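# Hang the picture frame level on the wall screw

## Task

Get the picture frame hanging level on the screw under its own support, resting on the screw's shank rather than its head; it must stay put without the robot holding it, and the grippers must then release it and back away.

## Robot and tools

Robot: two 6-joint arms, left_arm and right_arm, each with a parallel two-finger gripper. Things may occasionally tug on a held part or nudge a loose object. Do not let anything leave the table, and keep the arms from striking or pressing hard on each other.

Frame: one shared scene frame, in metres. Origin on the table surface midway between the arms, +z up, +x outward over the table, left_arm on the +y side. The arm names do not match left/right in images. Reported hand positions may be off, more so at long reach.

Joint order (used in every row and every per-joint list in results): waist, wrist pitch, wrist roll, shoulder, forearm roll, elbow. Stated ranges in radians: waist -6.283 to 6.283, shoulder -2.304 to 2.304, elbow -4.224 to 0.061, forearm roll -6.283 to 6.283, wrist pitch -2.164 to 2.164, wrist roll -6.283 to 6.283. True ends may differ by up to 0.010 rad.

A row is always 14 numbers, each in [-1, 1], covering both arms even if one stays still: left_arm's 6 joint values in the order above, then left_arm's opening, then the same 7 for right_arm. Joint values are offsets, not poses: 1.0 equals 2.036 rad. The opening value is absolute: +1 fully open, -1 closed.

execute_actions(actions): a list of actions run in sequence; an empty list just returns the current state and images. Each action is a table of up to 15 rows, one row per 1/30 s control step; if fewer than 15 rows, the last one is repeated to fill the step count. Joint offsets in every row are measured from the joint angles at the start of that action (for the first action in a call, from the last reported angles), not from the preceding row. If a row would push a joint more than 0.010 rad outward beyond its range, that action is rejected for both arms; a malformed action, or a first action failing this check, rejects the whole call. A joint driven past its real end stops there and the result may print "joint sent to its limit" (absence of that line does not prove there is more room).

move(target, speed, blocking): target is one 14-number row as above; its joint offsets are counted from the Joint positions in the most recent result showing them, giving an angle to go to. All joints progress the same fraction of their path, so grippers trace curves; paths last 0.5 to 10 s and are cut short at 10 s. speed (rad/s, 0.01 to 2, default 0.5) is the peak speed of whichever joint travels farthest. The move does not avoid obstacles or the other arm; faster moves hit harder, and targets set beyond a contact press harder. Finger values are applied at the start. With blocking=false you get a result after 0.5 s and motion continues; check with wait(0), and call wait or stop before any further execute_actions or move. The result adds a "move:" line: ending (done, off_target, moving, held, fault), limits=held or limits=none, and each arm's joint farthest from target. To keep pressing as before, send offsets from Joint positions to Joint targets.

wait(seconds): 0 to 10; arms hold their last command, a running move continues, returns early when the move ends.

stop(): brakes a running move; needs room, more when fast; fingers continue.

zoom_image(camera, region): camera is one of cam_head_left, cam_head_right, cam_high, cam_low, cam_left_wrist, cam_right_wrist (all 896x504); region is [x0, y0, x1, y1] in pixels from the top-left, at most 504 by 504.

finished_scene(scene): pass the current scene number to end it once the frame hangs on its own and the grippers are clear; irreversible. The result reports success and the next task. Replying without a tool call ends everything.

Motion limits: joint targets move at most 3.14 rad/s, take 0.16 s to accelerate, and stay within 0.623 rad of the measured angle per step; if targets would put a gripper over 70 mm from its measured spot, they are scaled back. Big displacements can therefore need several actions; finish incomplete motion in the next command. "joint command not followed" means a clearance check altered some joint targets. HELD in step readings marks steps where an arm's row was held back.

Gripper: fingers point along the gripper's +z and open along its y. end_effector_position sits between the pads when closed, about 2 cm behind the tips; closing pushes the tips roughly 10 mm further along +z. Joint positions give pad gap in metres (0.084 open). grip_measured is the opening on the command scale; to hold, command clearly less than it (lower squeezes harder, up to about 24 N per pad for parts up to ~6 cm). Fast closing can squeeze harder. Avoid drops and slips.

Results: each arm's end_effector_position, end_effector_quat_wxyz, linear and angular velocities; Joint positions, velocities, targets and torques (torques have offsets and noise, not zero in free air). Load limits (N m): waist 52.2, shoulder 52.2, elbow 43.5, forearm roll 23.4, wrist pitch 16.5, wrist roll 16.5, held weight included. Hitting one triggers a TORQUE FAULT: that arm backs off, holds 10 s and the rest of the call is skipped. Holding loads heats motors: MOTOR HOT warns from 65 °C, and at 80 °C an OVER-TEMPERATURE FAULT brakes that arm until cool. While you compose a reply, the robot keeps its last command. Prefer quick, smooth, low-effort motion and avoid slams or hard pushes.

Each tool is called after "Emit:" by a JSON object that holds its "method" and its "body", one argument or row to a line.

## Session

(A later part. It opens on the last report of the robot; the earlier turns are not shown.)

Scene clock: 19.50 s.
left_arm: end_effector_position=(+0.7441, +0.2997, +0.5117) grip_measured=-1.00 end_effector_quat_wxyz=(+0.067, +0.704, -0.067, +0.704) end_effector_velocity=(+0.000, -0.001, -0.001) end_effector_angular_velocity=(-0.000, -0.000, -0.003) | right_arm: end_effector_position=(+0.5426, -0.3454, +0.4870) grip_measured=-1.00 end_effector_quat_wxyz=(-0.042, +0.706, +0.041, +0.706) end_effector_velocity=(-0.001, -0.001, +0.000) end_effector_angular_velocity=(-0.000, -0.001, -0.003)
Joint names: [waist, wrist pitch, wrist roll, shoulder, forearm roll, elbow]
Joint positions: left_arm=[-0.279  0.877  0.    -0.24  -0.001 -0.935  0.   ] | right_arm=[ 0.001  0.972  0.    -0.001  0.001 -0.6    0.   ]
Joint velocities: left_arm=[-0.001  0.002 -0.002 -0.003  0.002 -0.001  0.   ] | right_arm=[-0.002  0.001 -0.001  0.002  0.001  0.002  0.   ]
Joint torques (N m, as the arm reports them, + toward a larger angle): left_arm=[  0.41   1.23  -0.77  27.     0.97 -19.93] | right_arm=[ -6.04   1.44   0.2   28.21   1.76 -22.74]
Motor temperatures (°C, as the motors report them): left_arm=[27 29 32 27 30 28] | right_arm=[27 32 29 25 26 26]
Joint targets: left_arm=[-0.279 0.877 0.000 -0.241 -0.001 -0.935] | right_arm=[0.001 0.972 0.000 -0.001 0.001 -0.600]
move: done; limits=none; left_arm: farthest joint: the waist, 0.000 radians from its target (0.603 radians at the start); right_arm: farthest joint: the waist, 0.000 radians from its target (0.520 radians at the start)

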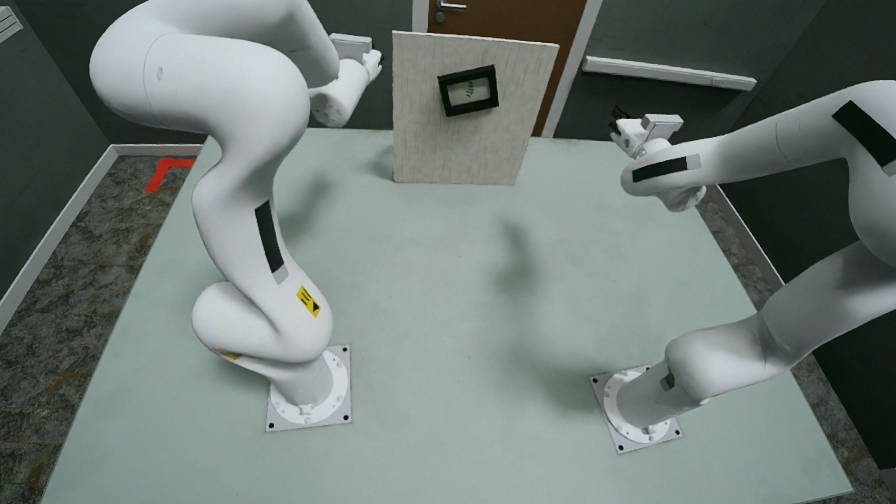

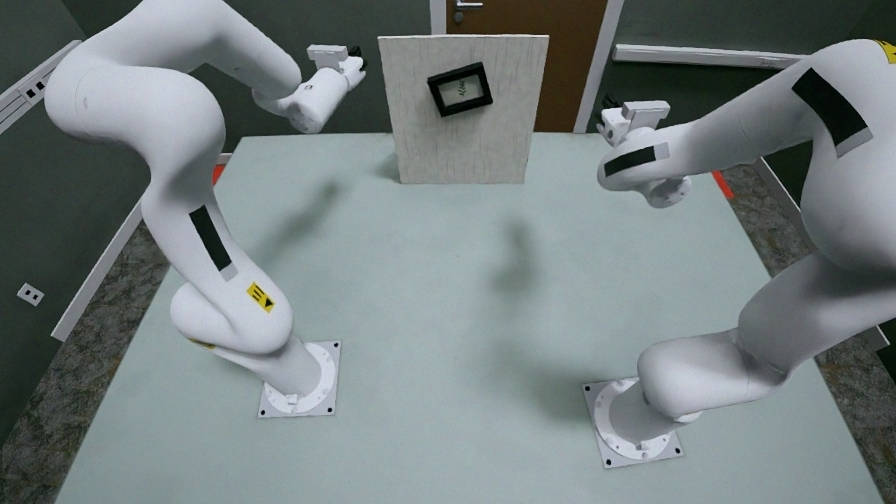

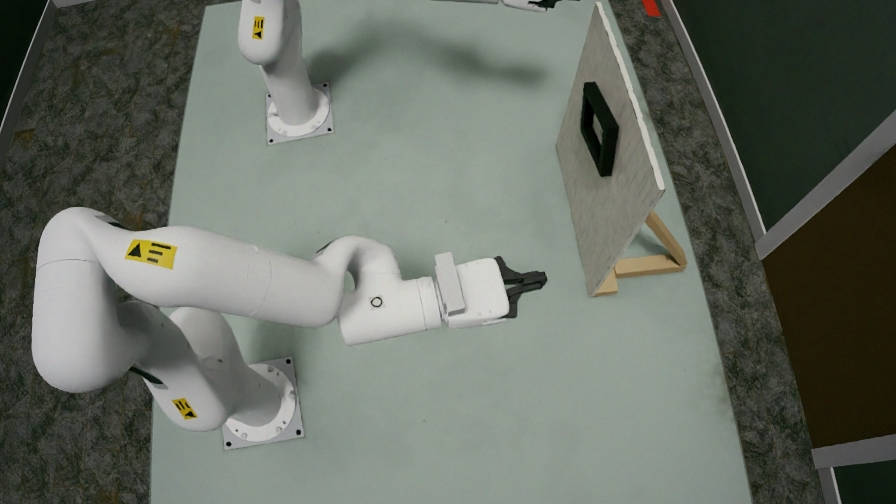

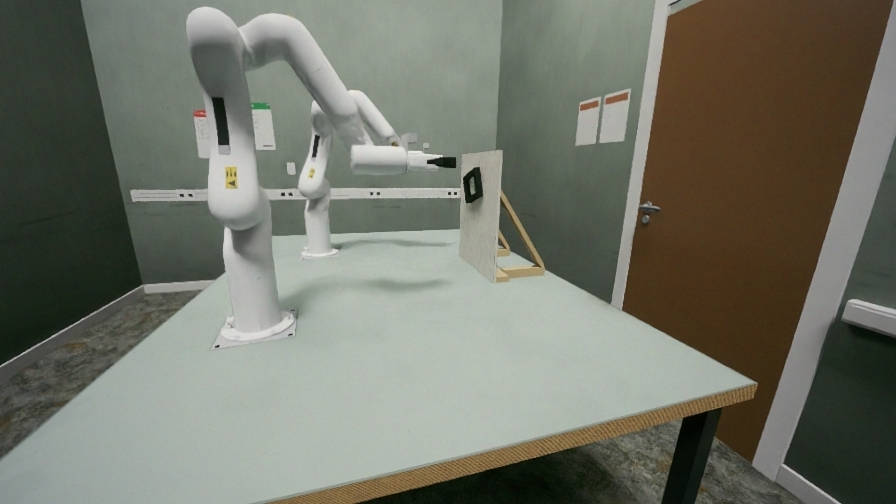

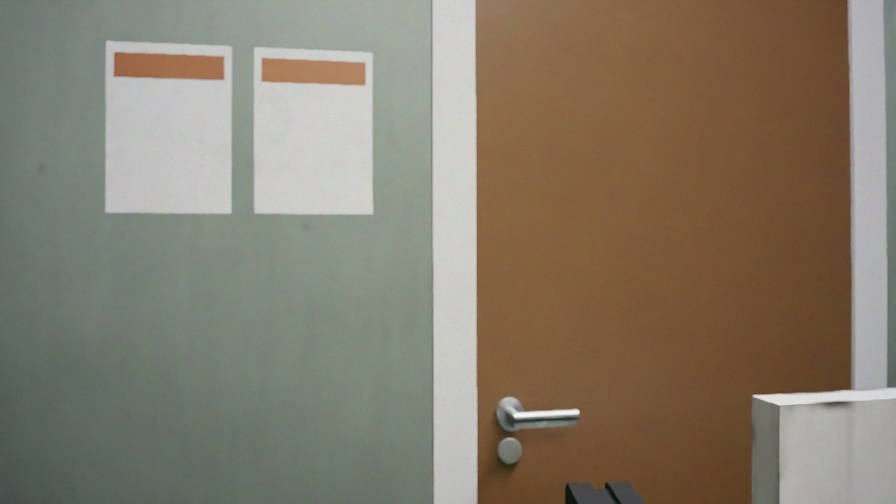

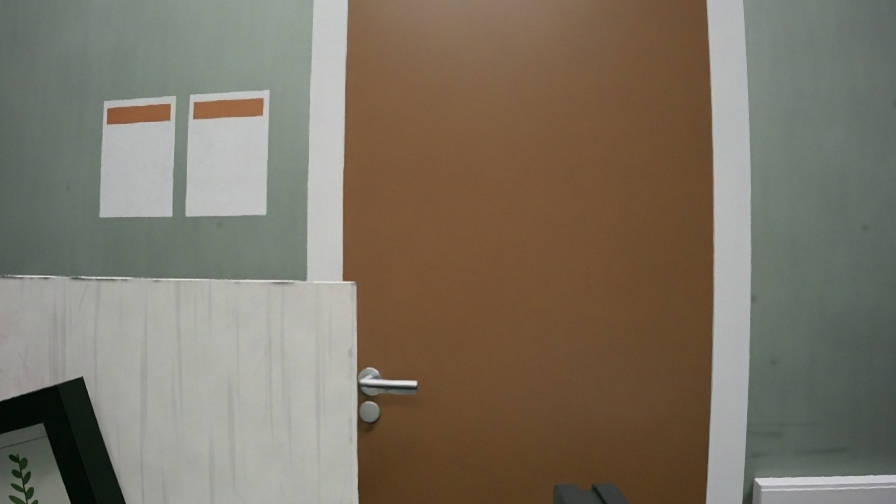

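Emit:
{"method": "move", "body": {
  "target": [-0.113,-0.147,0,-0.06,0,-0.085,-1, 0,0,0,0,0,0,-1],
  "speed": 0.4
}}

Emit:
{"method": "zoom_image", "body": {
  "camera": "cam_head_right",
  "region": [340, 30, 560, 190]
}}

Scene clock: 21.27 s.
left_arm: end_effector_position=(+0.7394, +0.1212, +0.4576) grip_measured=-1.00 end_effector_quat_wxyz=(+0.128, +0.772, -0.164, +0.601) end_effector_velocity=(-0.001, -0.002, -0.000) end_effector_angular_velocity=(+0.002, +0.001, -0.004) | right_arm: end_effector_position=(+0.5426, -0.3454, +0.4870) grip_measured=-1.00 end_effector_quat_wxyz=(-0.042, +0.706, +0.041, +0.706) end_effector_velocity=(-0.000, -0.000, -0.001) end_effector_angular_velocity=(+0.003, +0.002, -0.001)
Joint names: [waist, wrist pitch, wrist roll, shoulder, forearm roll, elbow]
Joint positions: left_arm=[-0.509  0.578  0.    -0.362 -0.001 -1.108  0.   ] | right_arm=[ 0.001  0.972  0.    -0.001  0.001 -0.6    0.   ]
Joint velocities: left_arm=[-0.003 -0.001  0.001 -0.001  0.001 -0.001  0.   ] | right_arm=[ 0.    -0.001  0.003  0.     0.001  0.001  0.   ]
Joint torques (N m, as the arm reports them, + toward a larger angle): left_arm=[  0.68   1.17  -0.85  30.62   1.12 -20.27] | right_arm=[ -6.47   1.37   0.12  28.51   1.55 -22.88]
Motor temperatures (°C, as the motors report them): left_arm=[27 29 32 27 30 28] | right_arm=[27 32 29 25 26 26]
Joint targets: left_arm=[-0.509 0.578 0.000 -0.362 -0.001 -1.108] | right_arm=[0.001 0.972 0.000 -0.001 0.001 -0.600]
move: done; limits=none; left_arm: farthest joint: the waist, 0.000 radians from its target (0.230 radians at the start); right_arm: farthest joint: the waist, 0.000 radians from its target (0.000 radians at the start)

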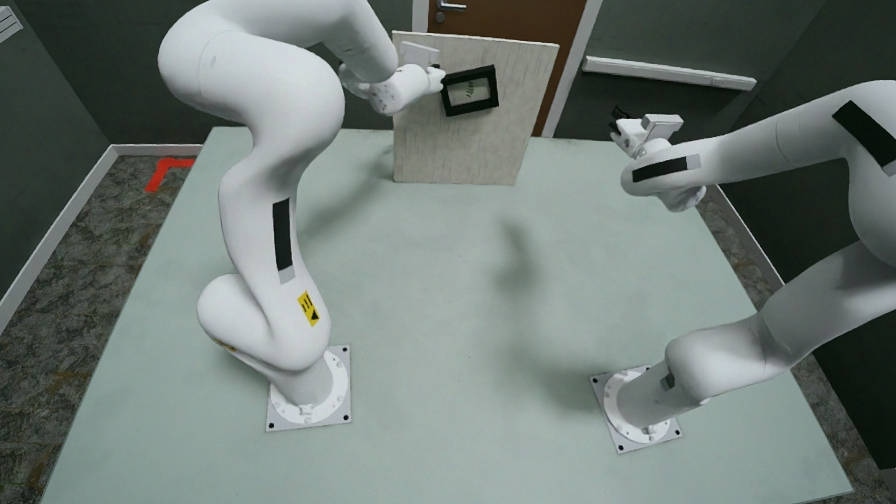

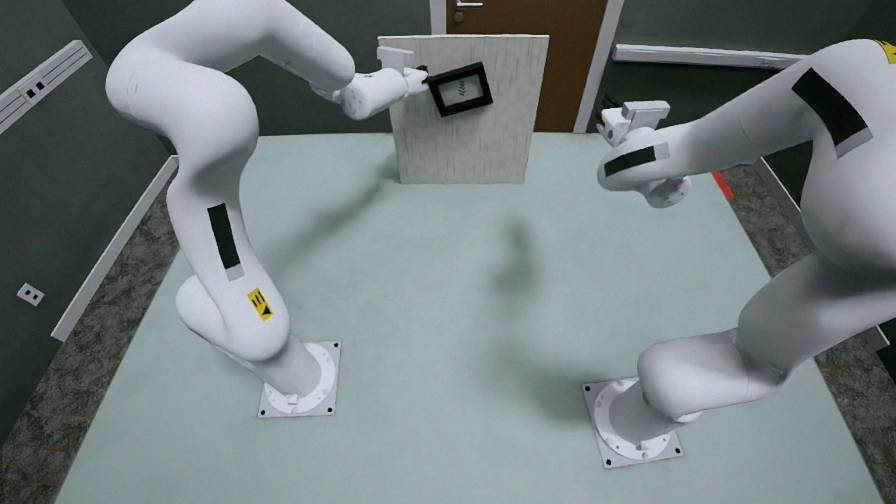

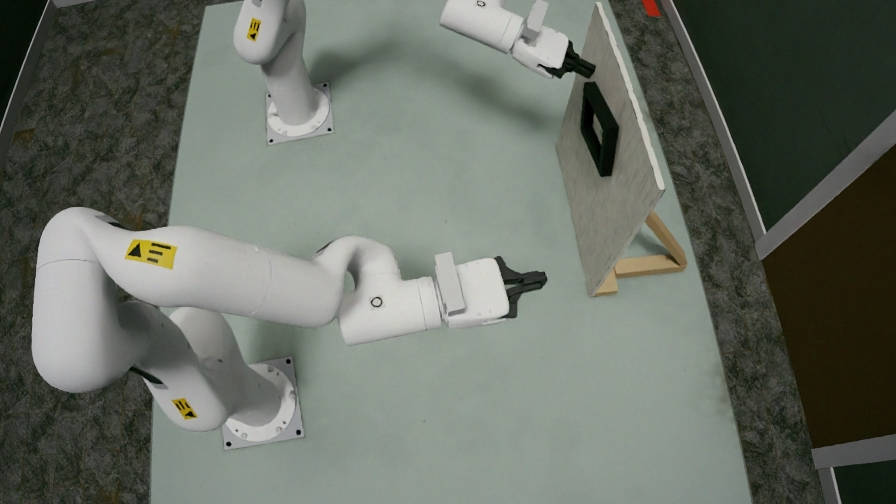

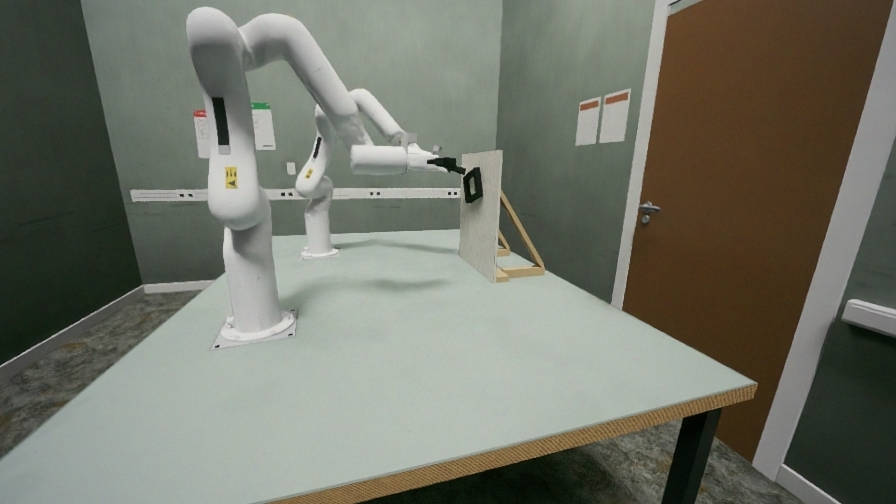

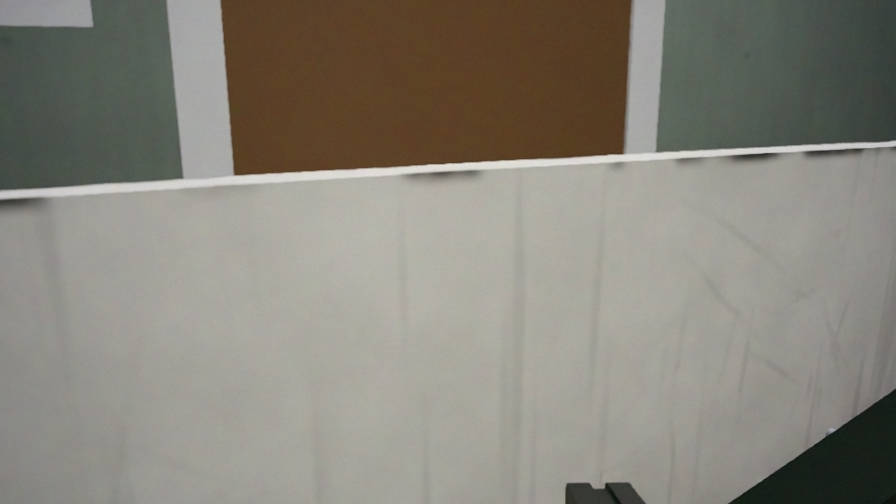

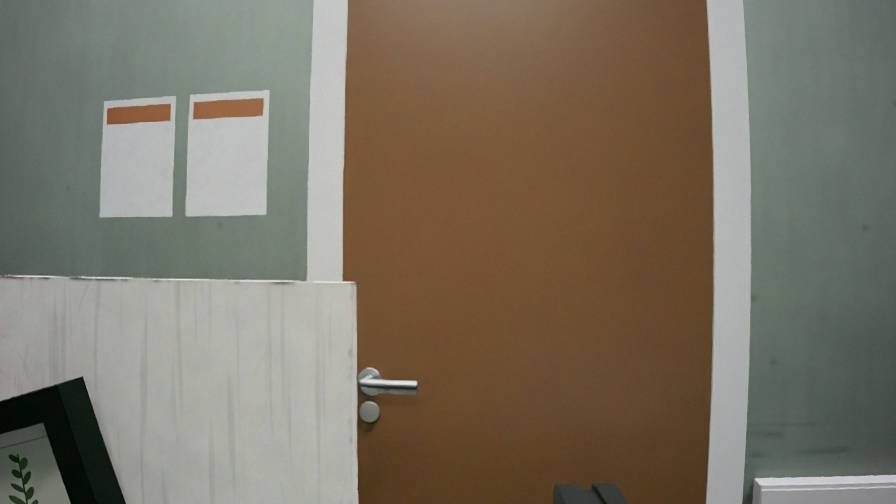

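Region (340, 30, 560, 190) of cam_head_right's 896x504 image, scaled by 2.291, with more detail than that image has; it fills the top 367 rows of this view, and the rest is white.

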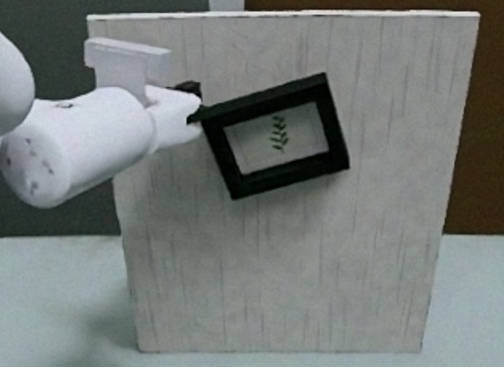

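Emit:
{"method": "move", "body": {
  "target": [0,-0.05,0,-0.008,0,-0.012,-1, 0,0,0,0,0,0,-1],
  "speed": 0.3
}}

Emit:
{"method": "move", "body": {
  "target": [-0.02,-0.004,0,-0.01,0,-0.014,-1, 0,0,0,0,0,0,-1],
  "speed": 0.15
}}

Emit:
{"method": "zoom_image", "body": {
  "camera": "cam_head_right",
  "region": [340, 30, 560, 190]
}}

Scene clock: 22.33 s.
left_arm: end_effector_position=(+0.7403, +0.1208, +0.4367) grip_measured=-1.00 end_effector_quat_wxyz=(+0.120, +0.799, -0.170, +0.564) end_effector_velocity=(+0.000, -0.000, +0.000) end_effector_angular_velocity=(-0.001, -0.000, +0.000) | right_arm: end_effector_position=(+0.5426, -0.3454, +0.4870) grip_measured=-1.00 end_effector_quat_wxyz=(-0.042, +0.706, +0.041, +0.706) end_effector_velocity=(+0.000, -0.001, +0.001) end_effector_angular_velocity=(+0.001, -0.003, -0.003)
Joint names: [waist, wrist pitch, wrist roll, shoulder, forearm roll, elbow]
Joint positions: left_arm=[-0.509  0.476  0.    -0.378 -0.001 -1.132  0.   ] | right_arm=[ 0.001  0.972  0.    -0.001  0.001 -0.6    0.   ]
Joint velocities: left_arm=[ 0.     0.001 -0.001 -0.     0.    -0.     0.   ] | right_arm=[-0.002  0.001  0.     0.001  0.001 -0.001  0.   ]
Joint torques (N m, as the arm reports them, + toward a larger angle): left_arm=[  0.3    1.18  -0.8   30.3    1.06 -20.44] | right_arm=[ -6.69   1.38   0.24  28.34   1.24 -23.49]
Motor temperatures (°C, as the motors report them): left_arm=[27 29 32 27 30 28] | right_arm=[27 32 29 25 26 26]
Joint targets: left_arm=[-0.509 0.476 0.000 -0.378 -0.001 -1.132] | right_arm=[0.001 0.972 0.000 -0.001 0.001 -0.600]
move: done; limits=none; left_arm: farthest joint: the waist, 0.000 radians from its target (0.000 radians at the start); right_arm: farthest joint: the waist, 0.000 radians from its target (0.000 radians at the start)

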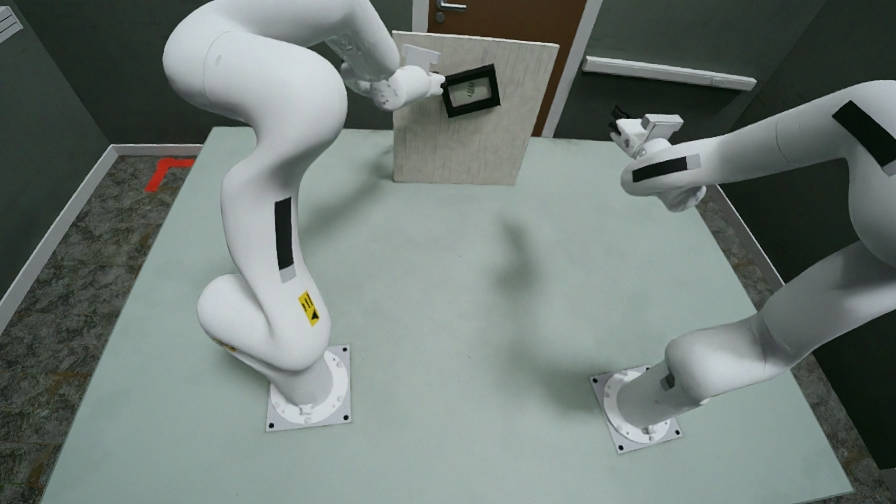

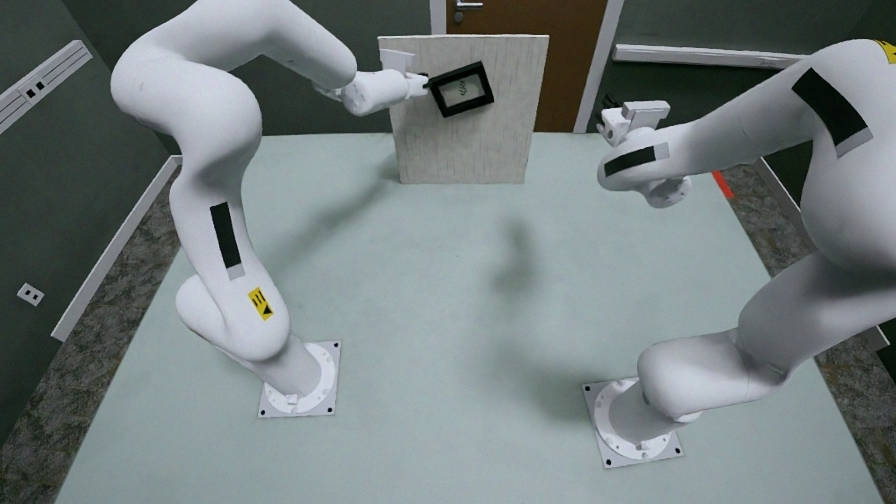

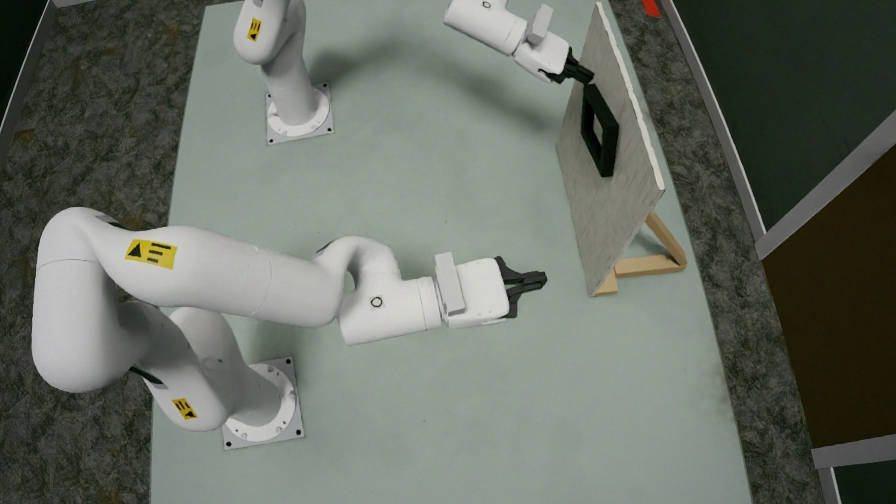

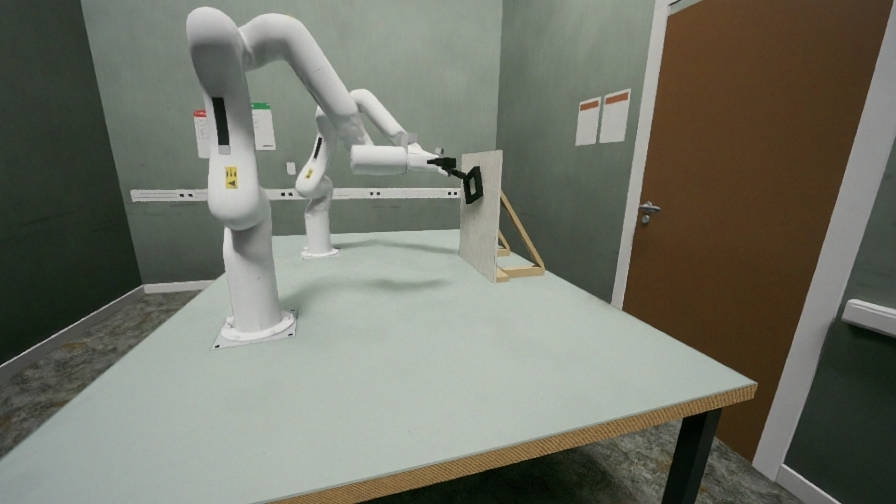

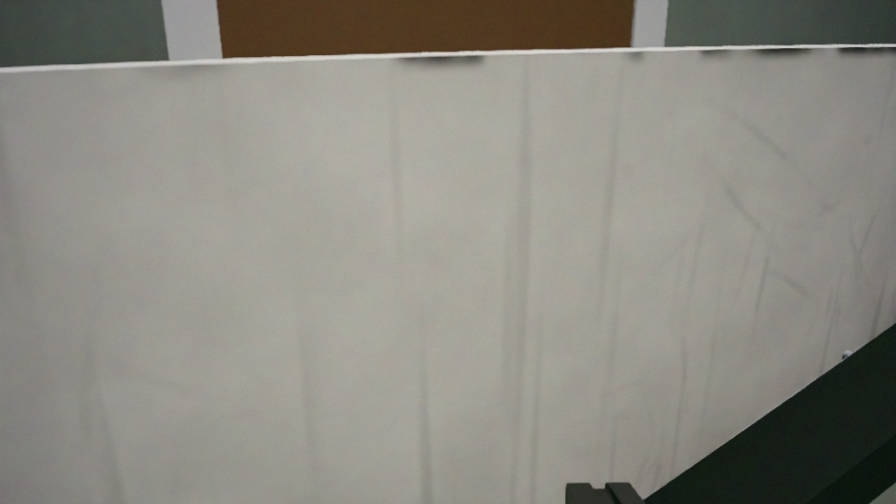

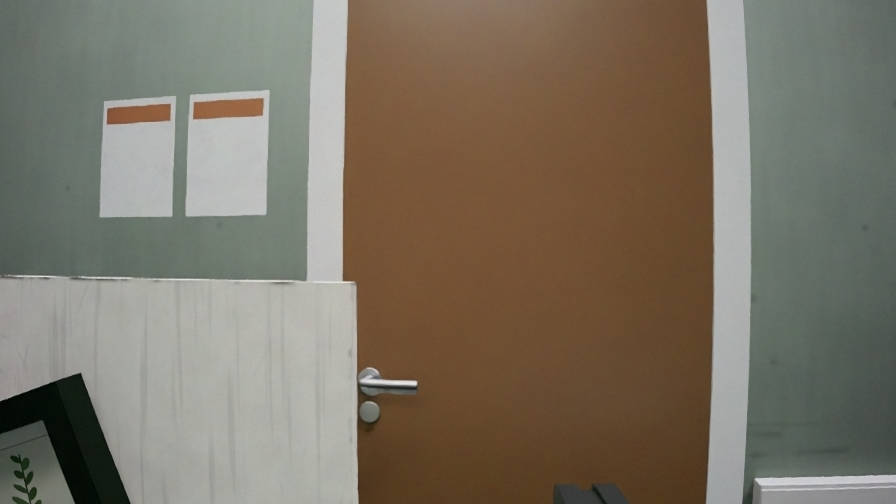

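Scene clock: 23.07 s.
left_arm: end_effector_position=(+0.7350, +0.0883, +0.4370) grip_measured=-1.00 end_effector_quat_wxyz=(+0.131, +0.795, -0.186, +0.562) end_effector_velocity=(+0.000, +0.000, +0.000) end_effector_angular_velocity=(+0.000, -0.001, -0.000) | right_arm: end_effector_position=(+0.5426, -0.3454, +0.4870) grip_measured=-1.00 end_effector_quat_wxyz=(-0.042, +0.706, +0.041, +0.706) end_effector_velocity=(-0.000, +0.001, -0.000) end_effector_angular_velocity=(-0.000, +0.000, +0.002)
Joint names: [waist, wrist pitch, wrist roll, shoulder, forearm roll, elbow]
Joint positions: left_arm=[-0.549  0.468  0.    -0.399 -0.001 -1.16   0.   ] | right_arm=[ 0.001  0.972  0.    -0.001  0.001 -0.6    0.   ]
Joint velocities: left_arm=[ 0.     0.    -0.    -0.     0.001 -0.     0.   ] | right_arm=[ 0.003  0.001 -0.    -0.     0.     0.001  0.   ]
Joint torques (N m, as the arm reports them, + toward a larger angle): left_arm=[  0.01   1.14  -0.8   31.27   1.18 -20.08] | right_arm=[ -7.19   1.39   0.17  28.54   1.59 -22.78]
Motor temperatures (°C, as the motors report them): left_arm=[27 29 32 27 30 28] | right_arm=[27 32 29 25 26 26]
Joint targets: left_arm=[-0.549 0.468 0.000 -0.399 -0.001 -1.160] | right_arm=[0.001 0.972 0.000 -0.001 0.001 -0.600]
move: done; limits=none; left_arm: farthest joint: the waist, 0.001 radians from its target (0.041 radians at the start); right_arm: farthest joint: the waist, 0.000 radians from its target (0.000 radians at the start)

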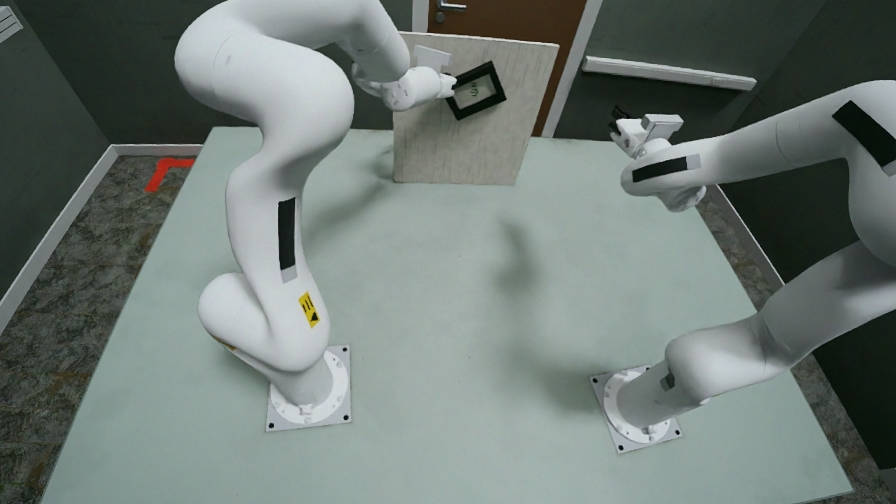

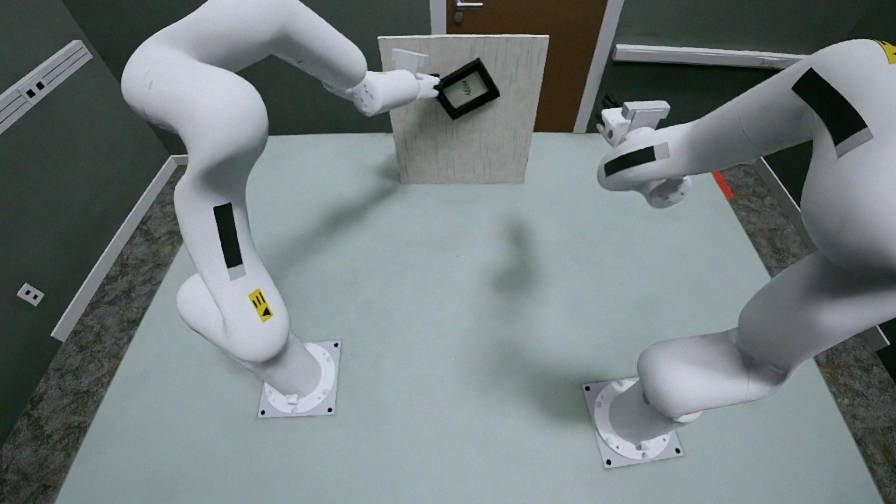

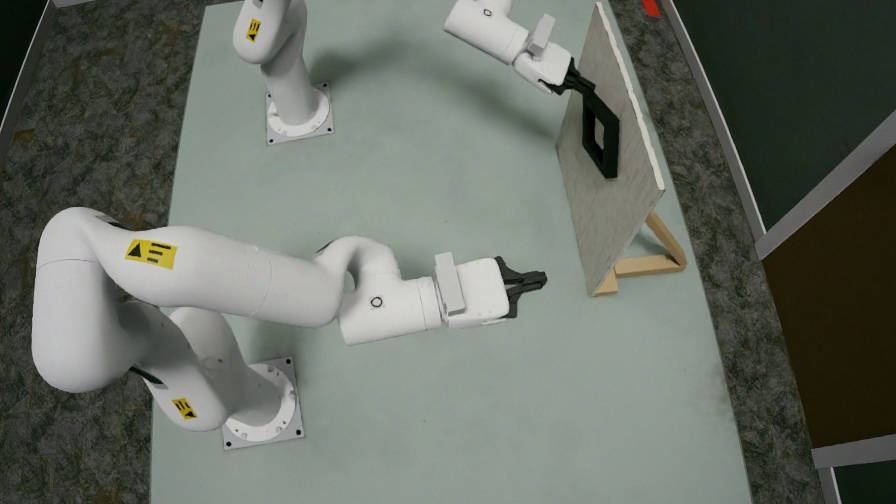

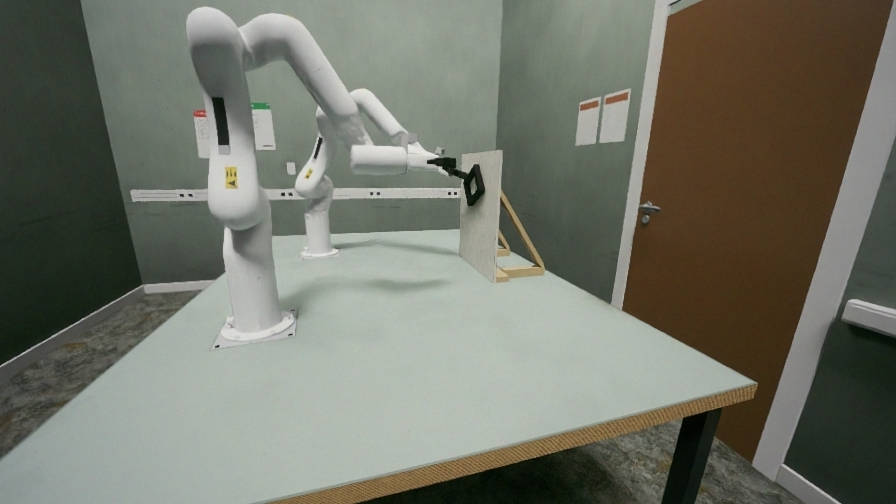

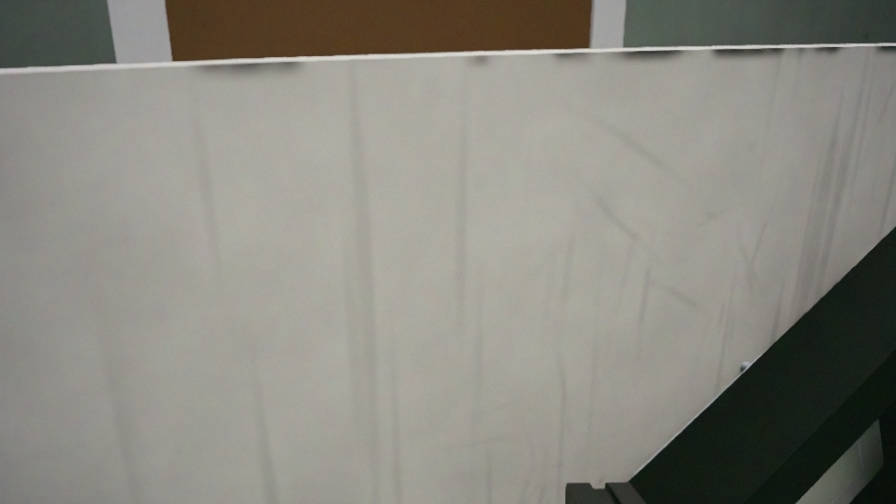

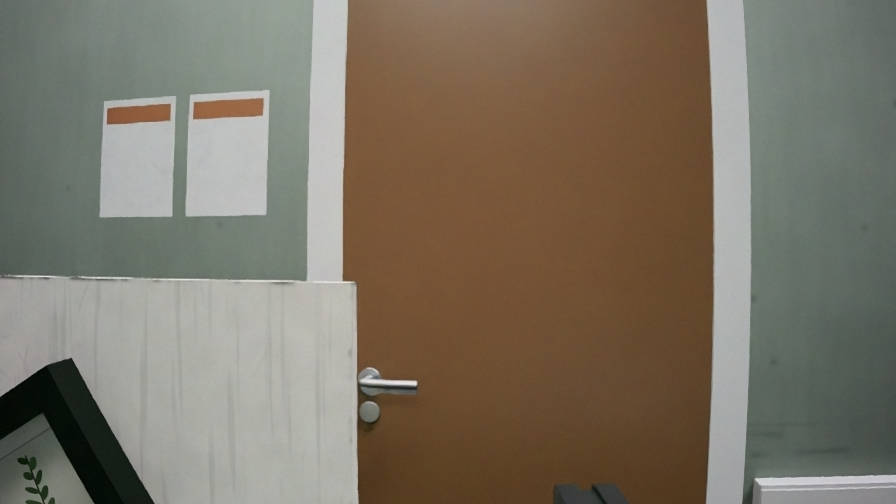

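Region (340, 30, 560, 190) of cam_head_right's 896x504 image, scaled by 2.291, with more detail than that image has; it fills the top 367 rows of this view, and the rest is white.

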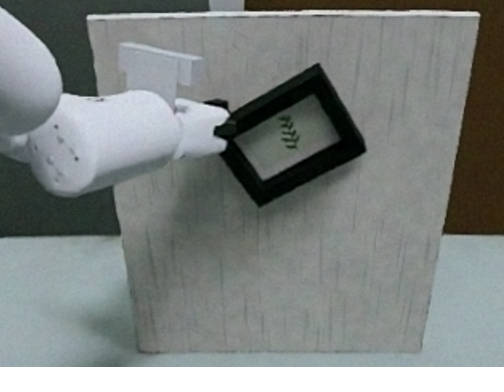

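Emit:
{"method": "move", "body": {
  "target": [0.03,0,0,0,0,0,-1, 0,0,0,0,0,0,-1],
  "speed": 0.2
}}

Emit:
{"method": "zoom_image", "body": {
  "camera": "cam_head_right",
  "region": [340, 30, 560, 190]
}}

Scene clock: 24.10 s.
left_arm: end_effector_position=(+0.7545, +0.1313, +0.4368) grip_measured=-1.00 end_effector_quat_wxyz=(+0.114, +0.801, -0.162, +0.565) end_effector_velocity=(+0.001, +0.001, +0.000) end_effector_angular_velocity=(+0.001, -0.001, +0.000) | right_arm: end_effector_position=(+0.5426, -0.3454, +0.4870) grip_measured=-1.00 end_effector_quat_wxyz=(-0.042, +0.706, +0.041, +0.706) end_effector_velocity=(+0.001, +0.000, +0.001) end_effector_angular_velocity=(+0.001, -0.001, -0.000)
Joint names: [waist, wrist pitch, wrist roll, shoulder, forearm roll, elbow]
Joint positions: left_arm=[-0.489  0.468  0.001 -0.399 -0.    -1.16   0.   ] | right_arm=[ 0.001  0.972  0.    -0.001  0.001 -0.6    0.   ]
Joint velocities: left_arm=[ 0.001 -0.     0.001 -0.001  0.001 -0.001  0.   ] | right_arm=[-0.    -0.     0.001 -0.001  0.    -0.003  0.   ]
Joint torques (N m, as the arm reports them, + toward a larger angle): left_arm=[  7.02   1.44  -0.91  29.6    0.47 -21.9 ] | right_arm=[ -6.64   1.39   0.14  27.97   1.62 -22.92]
Motor temperatures (°C, as the motors report them): left_arm=[27 29 32 27 30 28] | right_arm=[27 32 29 25 26 26]
Joint targets: left_arm=[-0.488 0.468 0.000 -0.399 -0.001 -1.160] | right_arm=[0.001 0.972 0.000 -0.001 0.001 -0.600]
move: done; limits=none; left_arm: farthest joint: the waist, 0.001 radians from its target (0.061 radians at the start); right_arm: farthest joint: the waist, 0.000 radians from its target (0.000 radians at the start)

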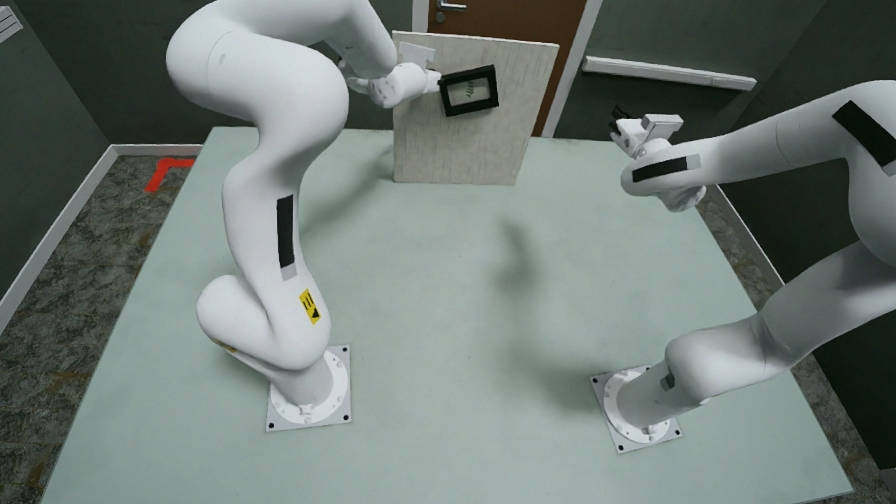

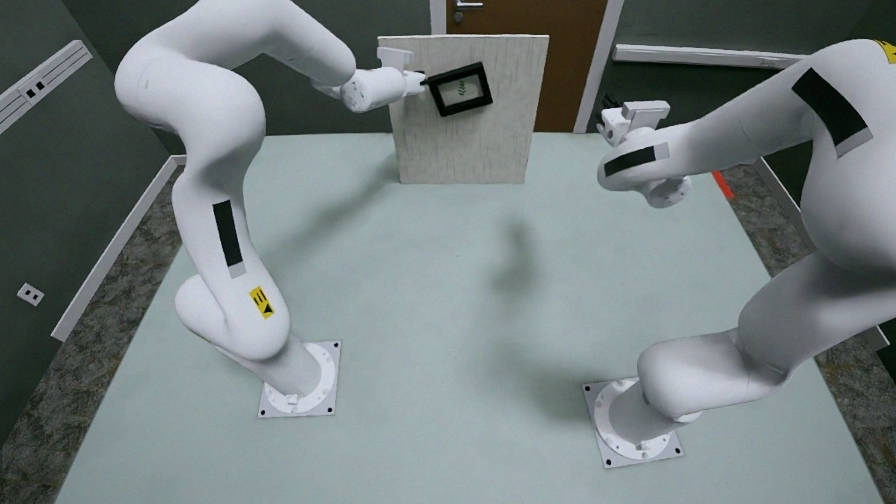

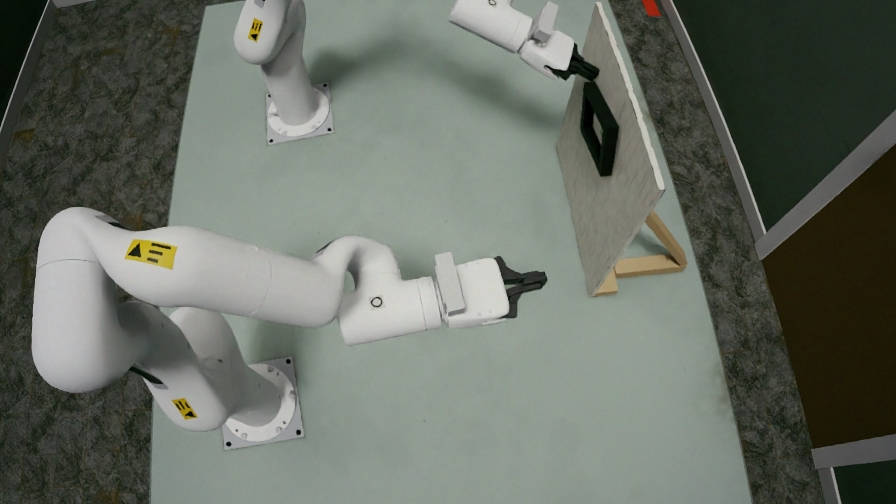

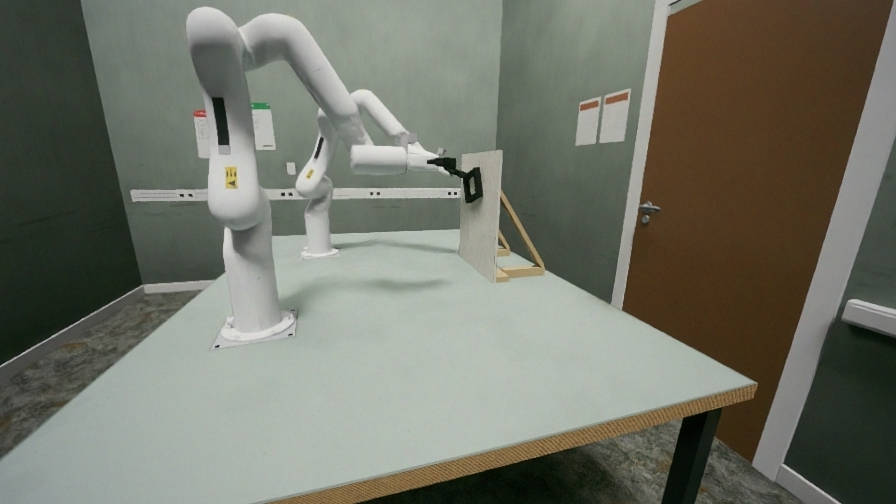

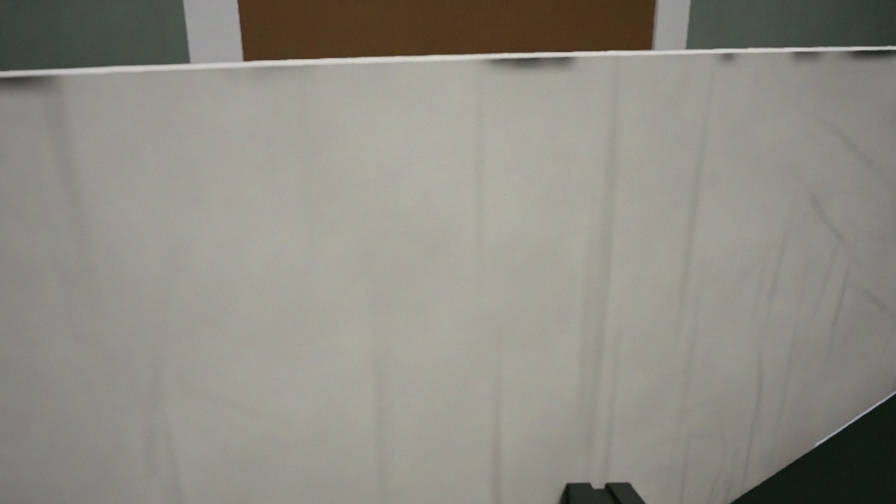

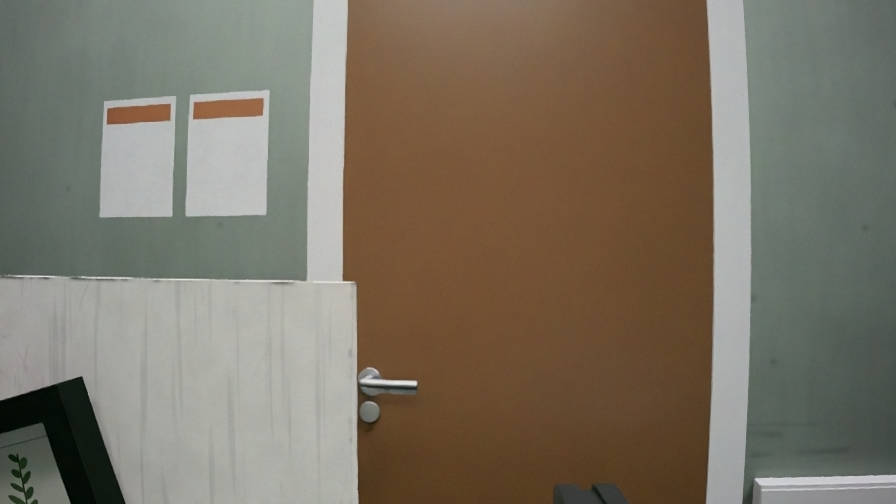

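Region (340, 30, 560, 190) of cam_head_right's 896x504 image, scaled by 2.291, with more detail than that image has; it fills the top 367 rows of this view, and the rest is white.

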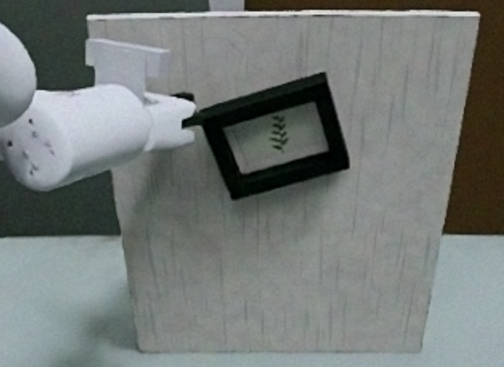

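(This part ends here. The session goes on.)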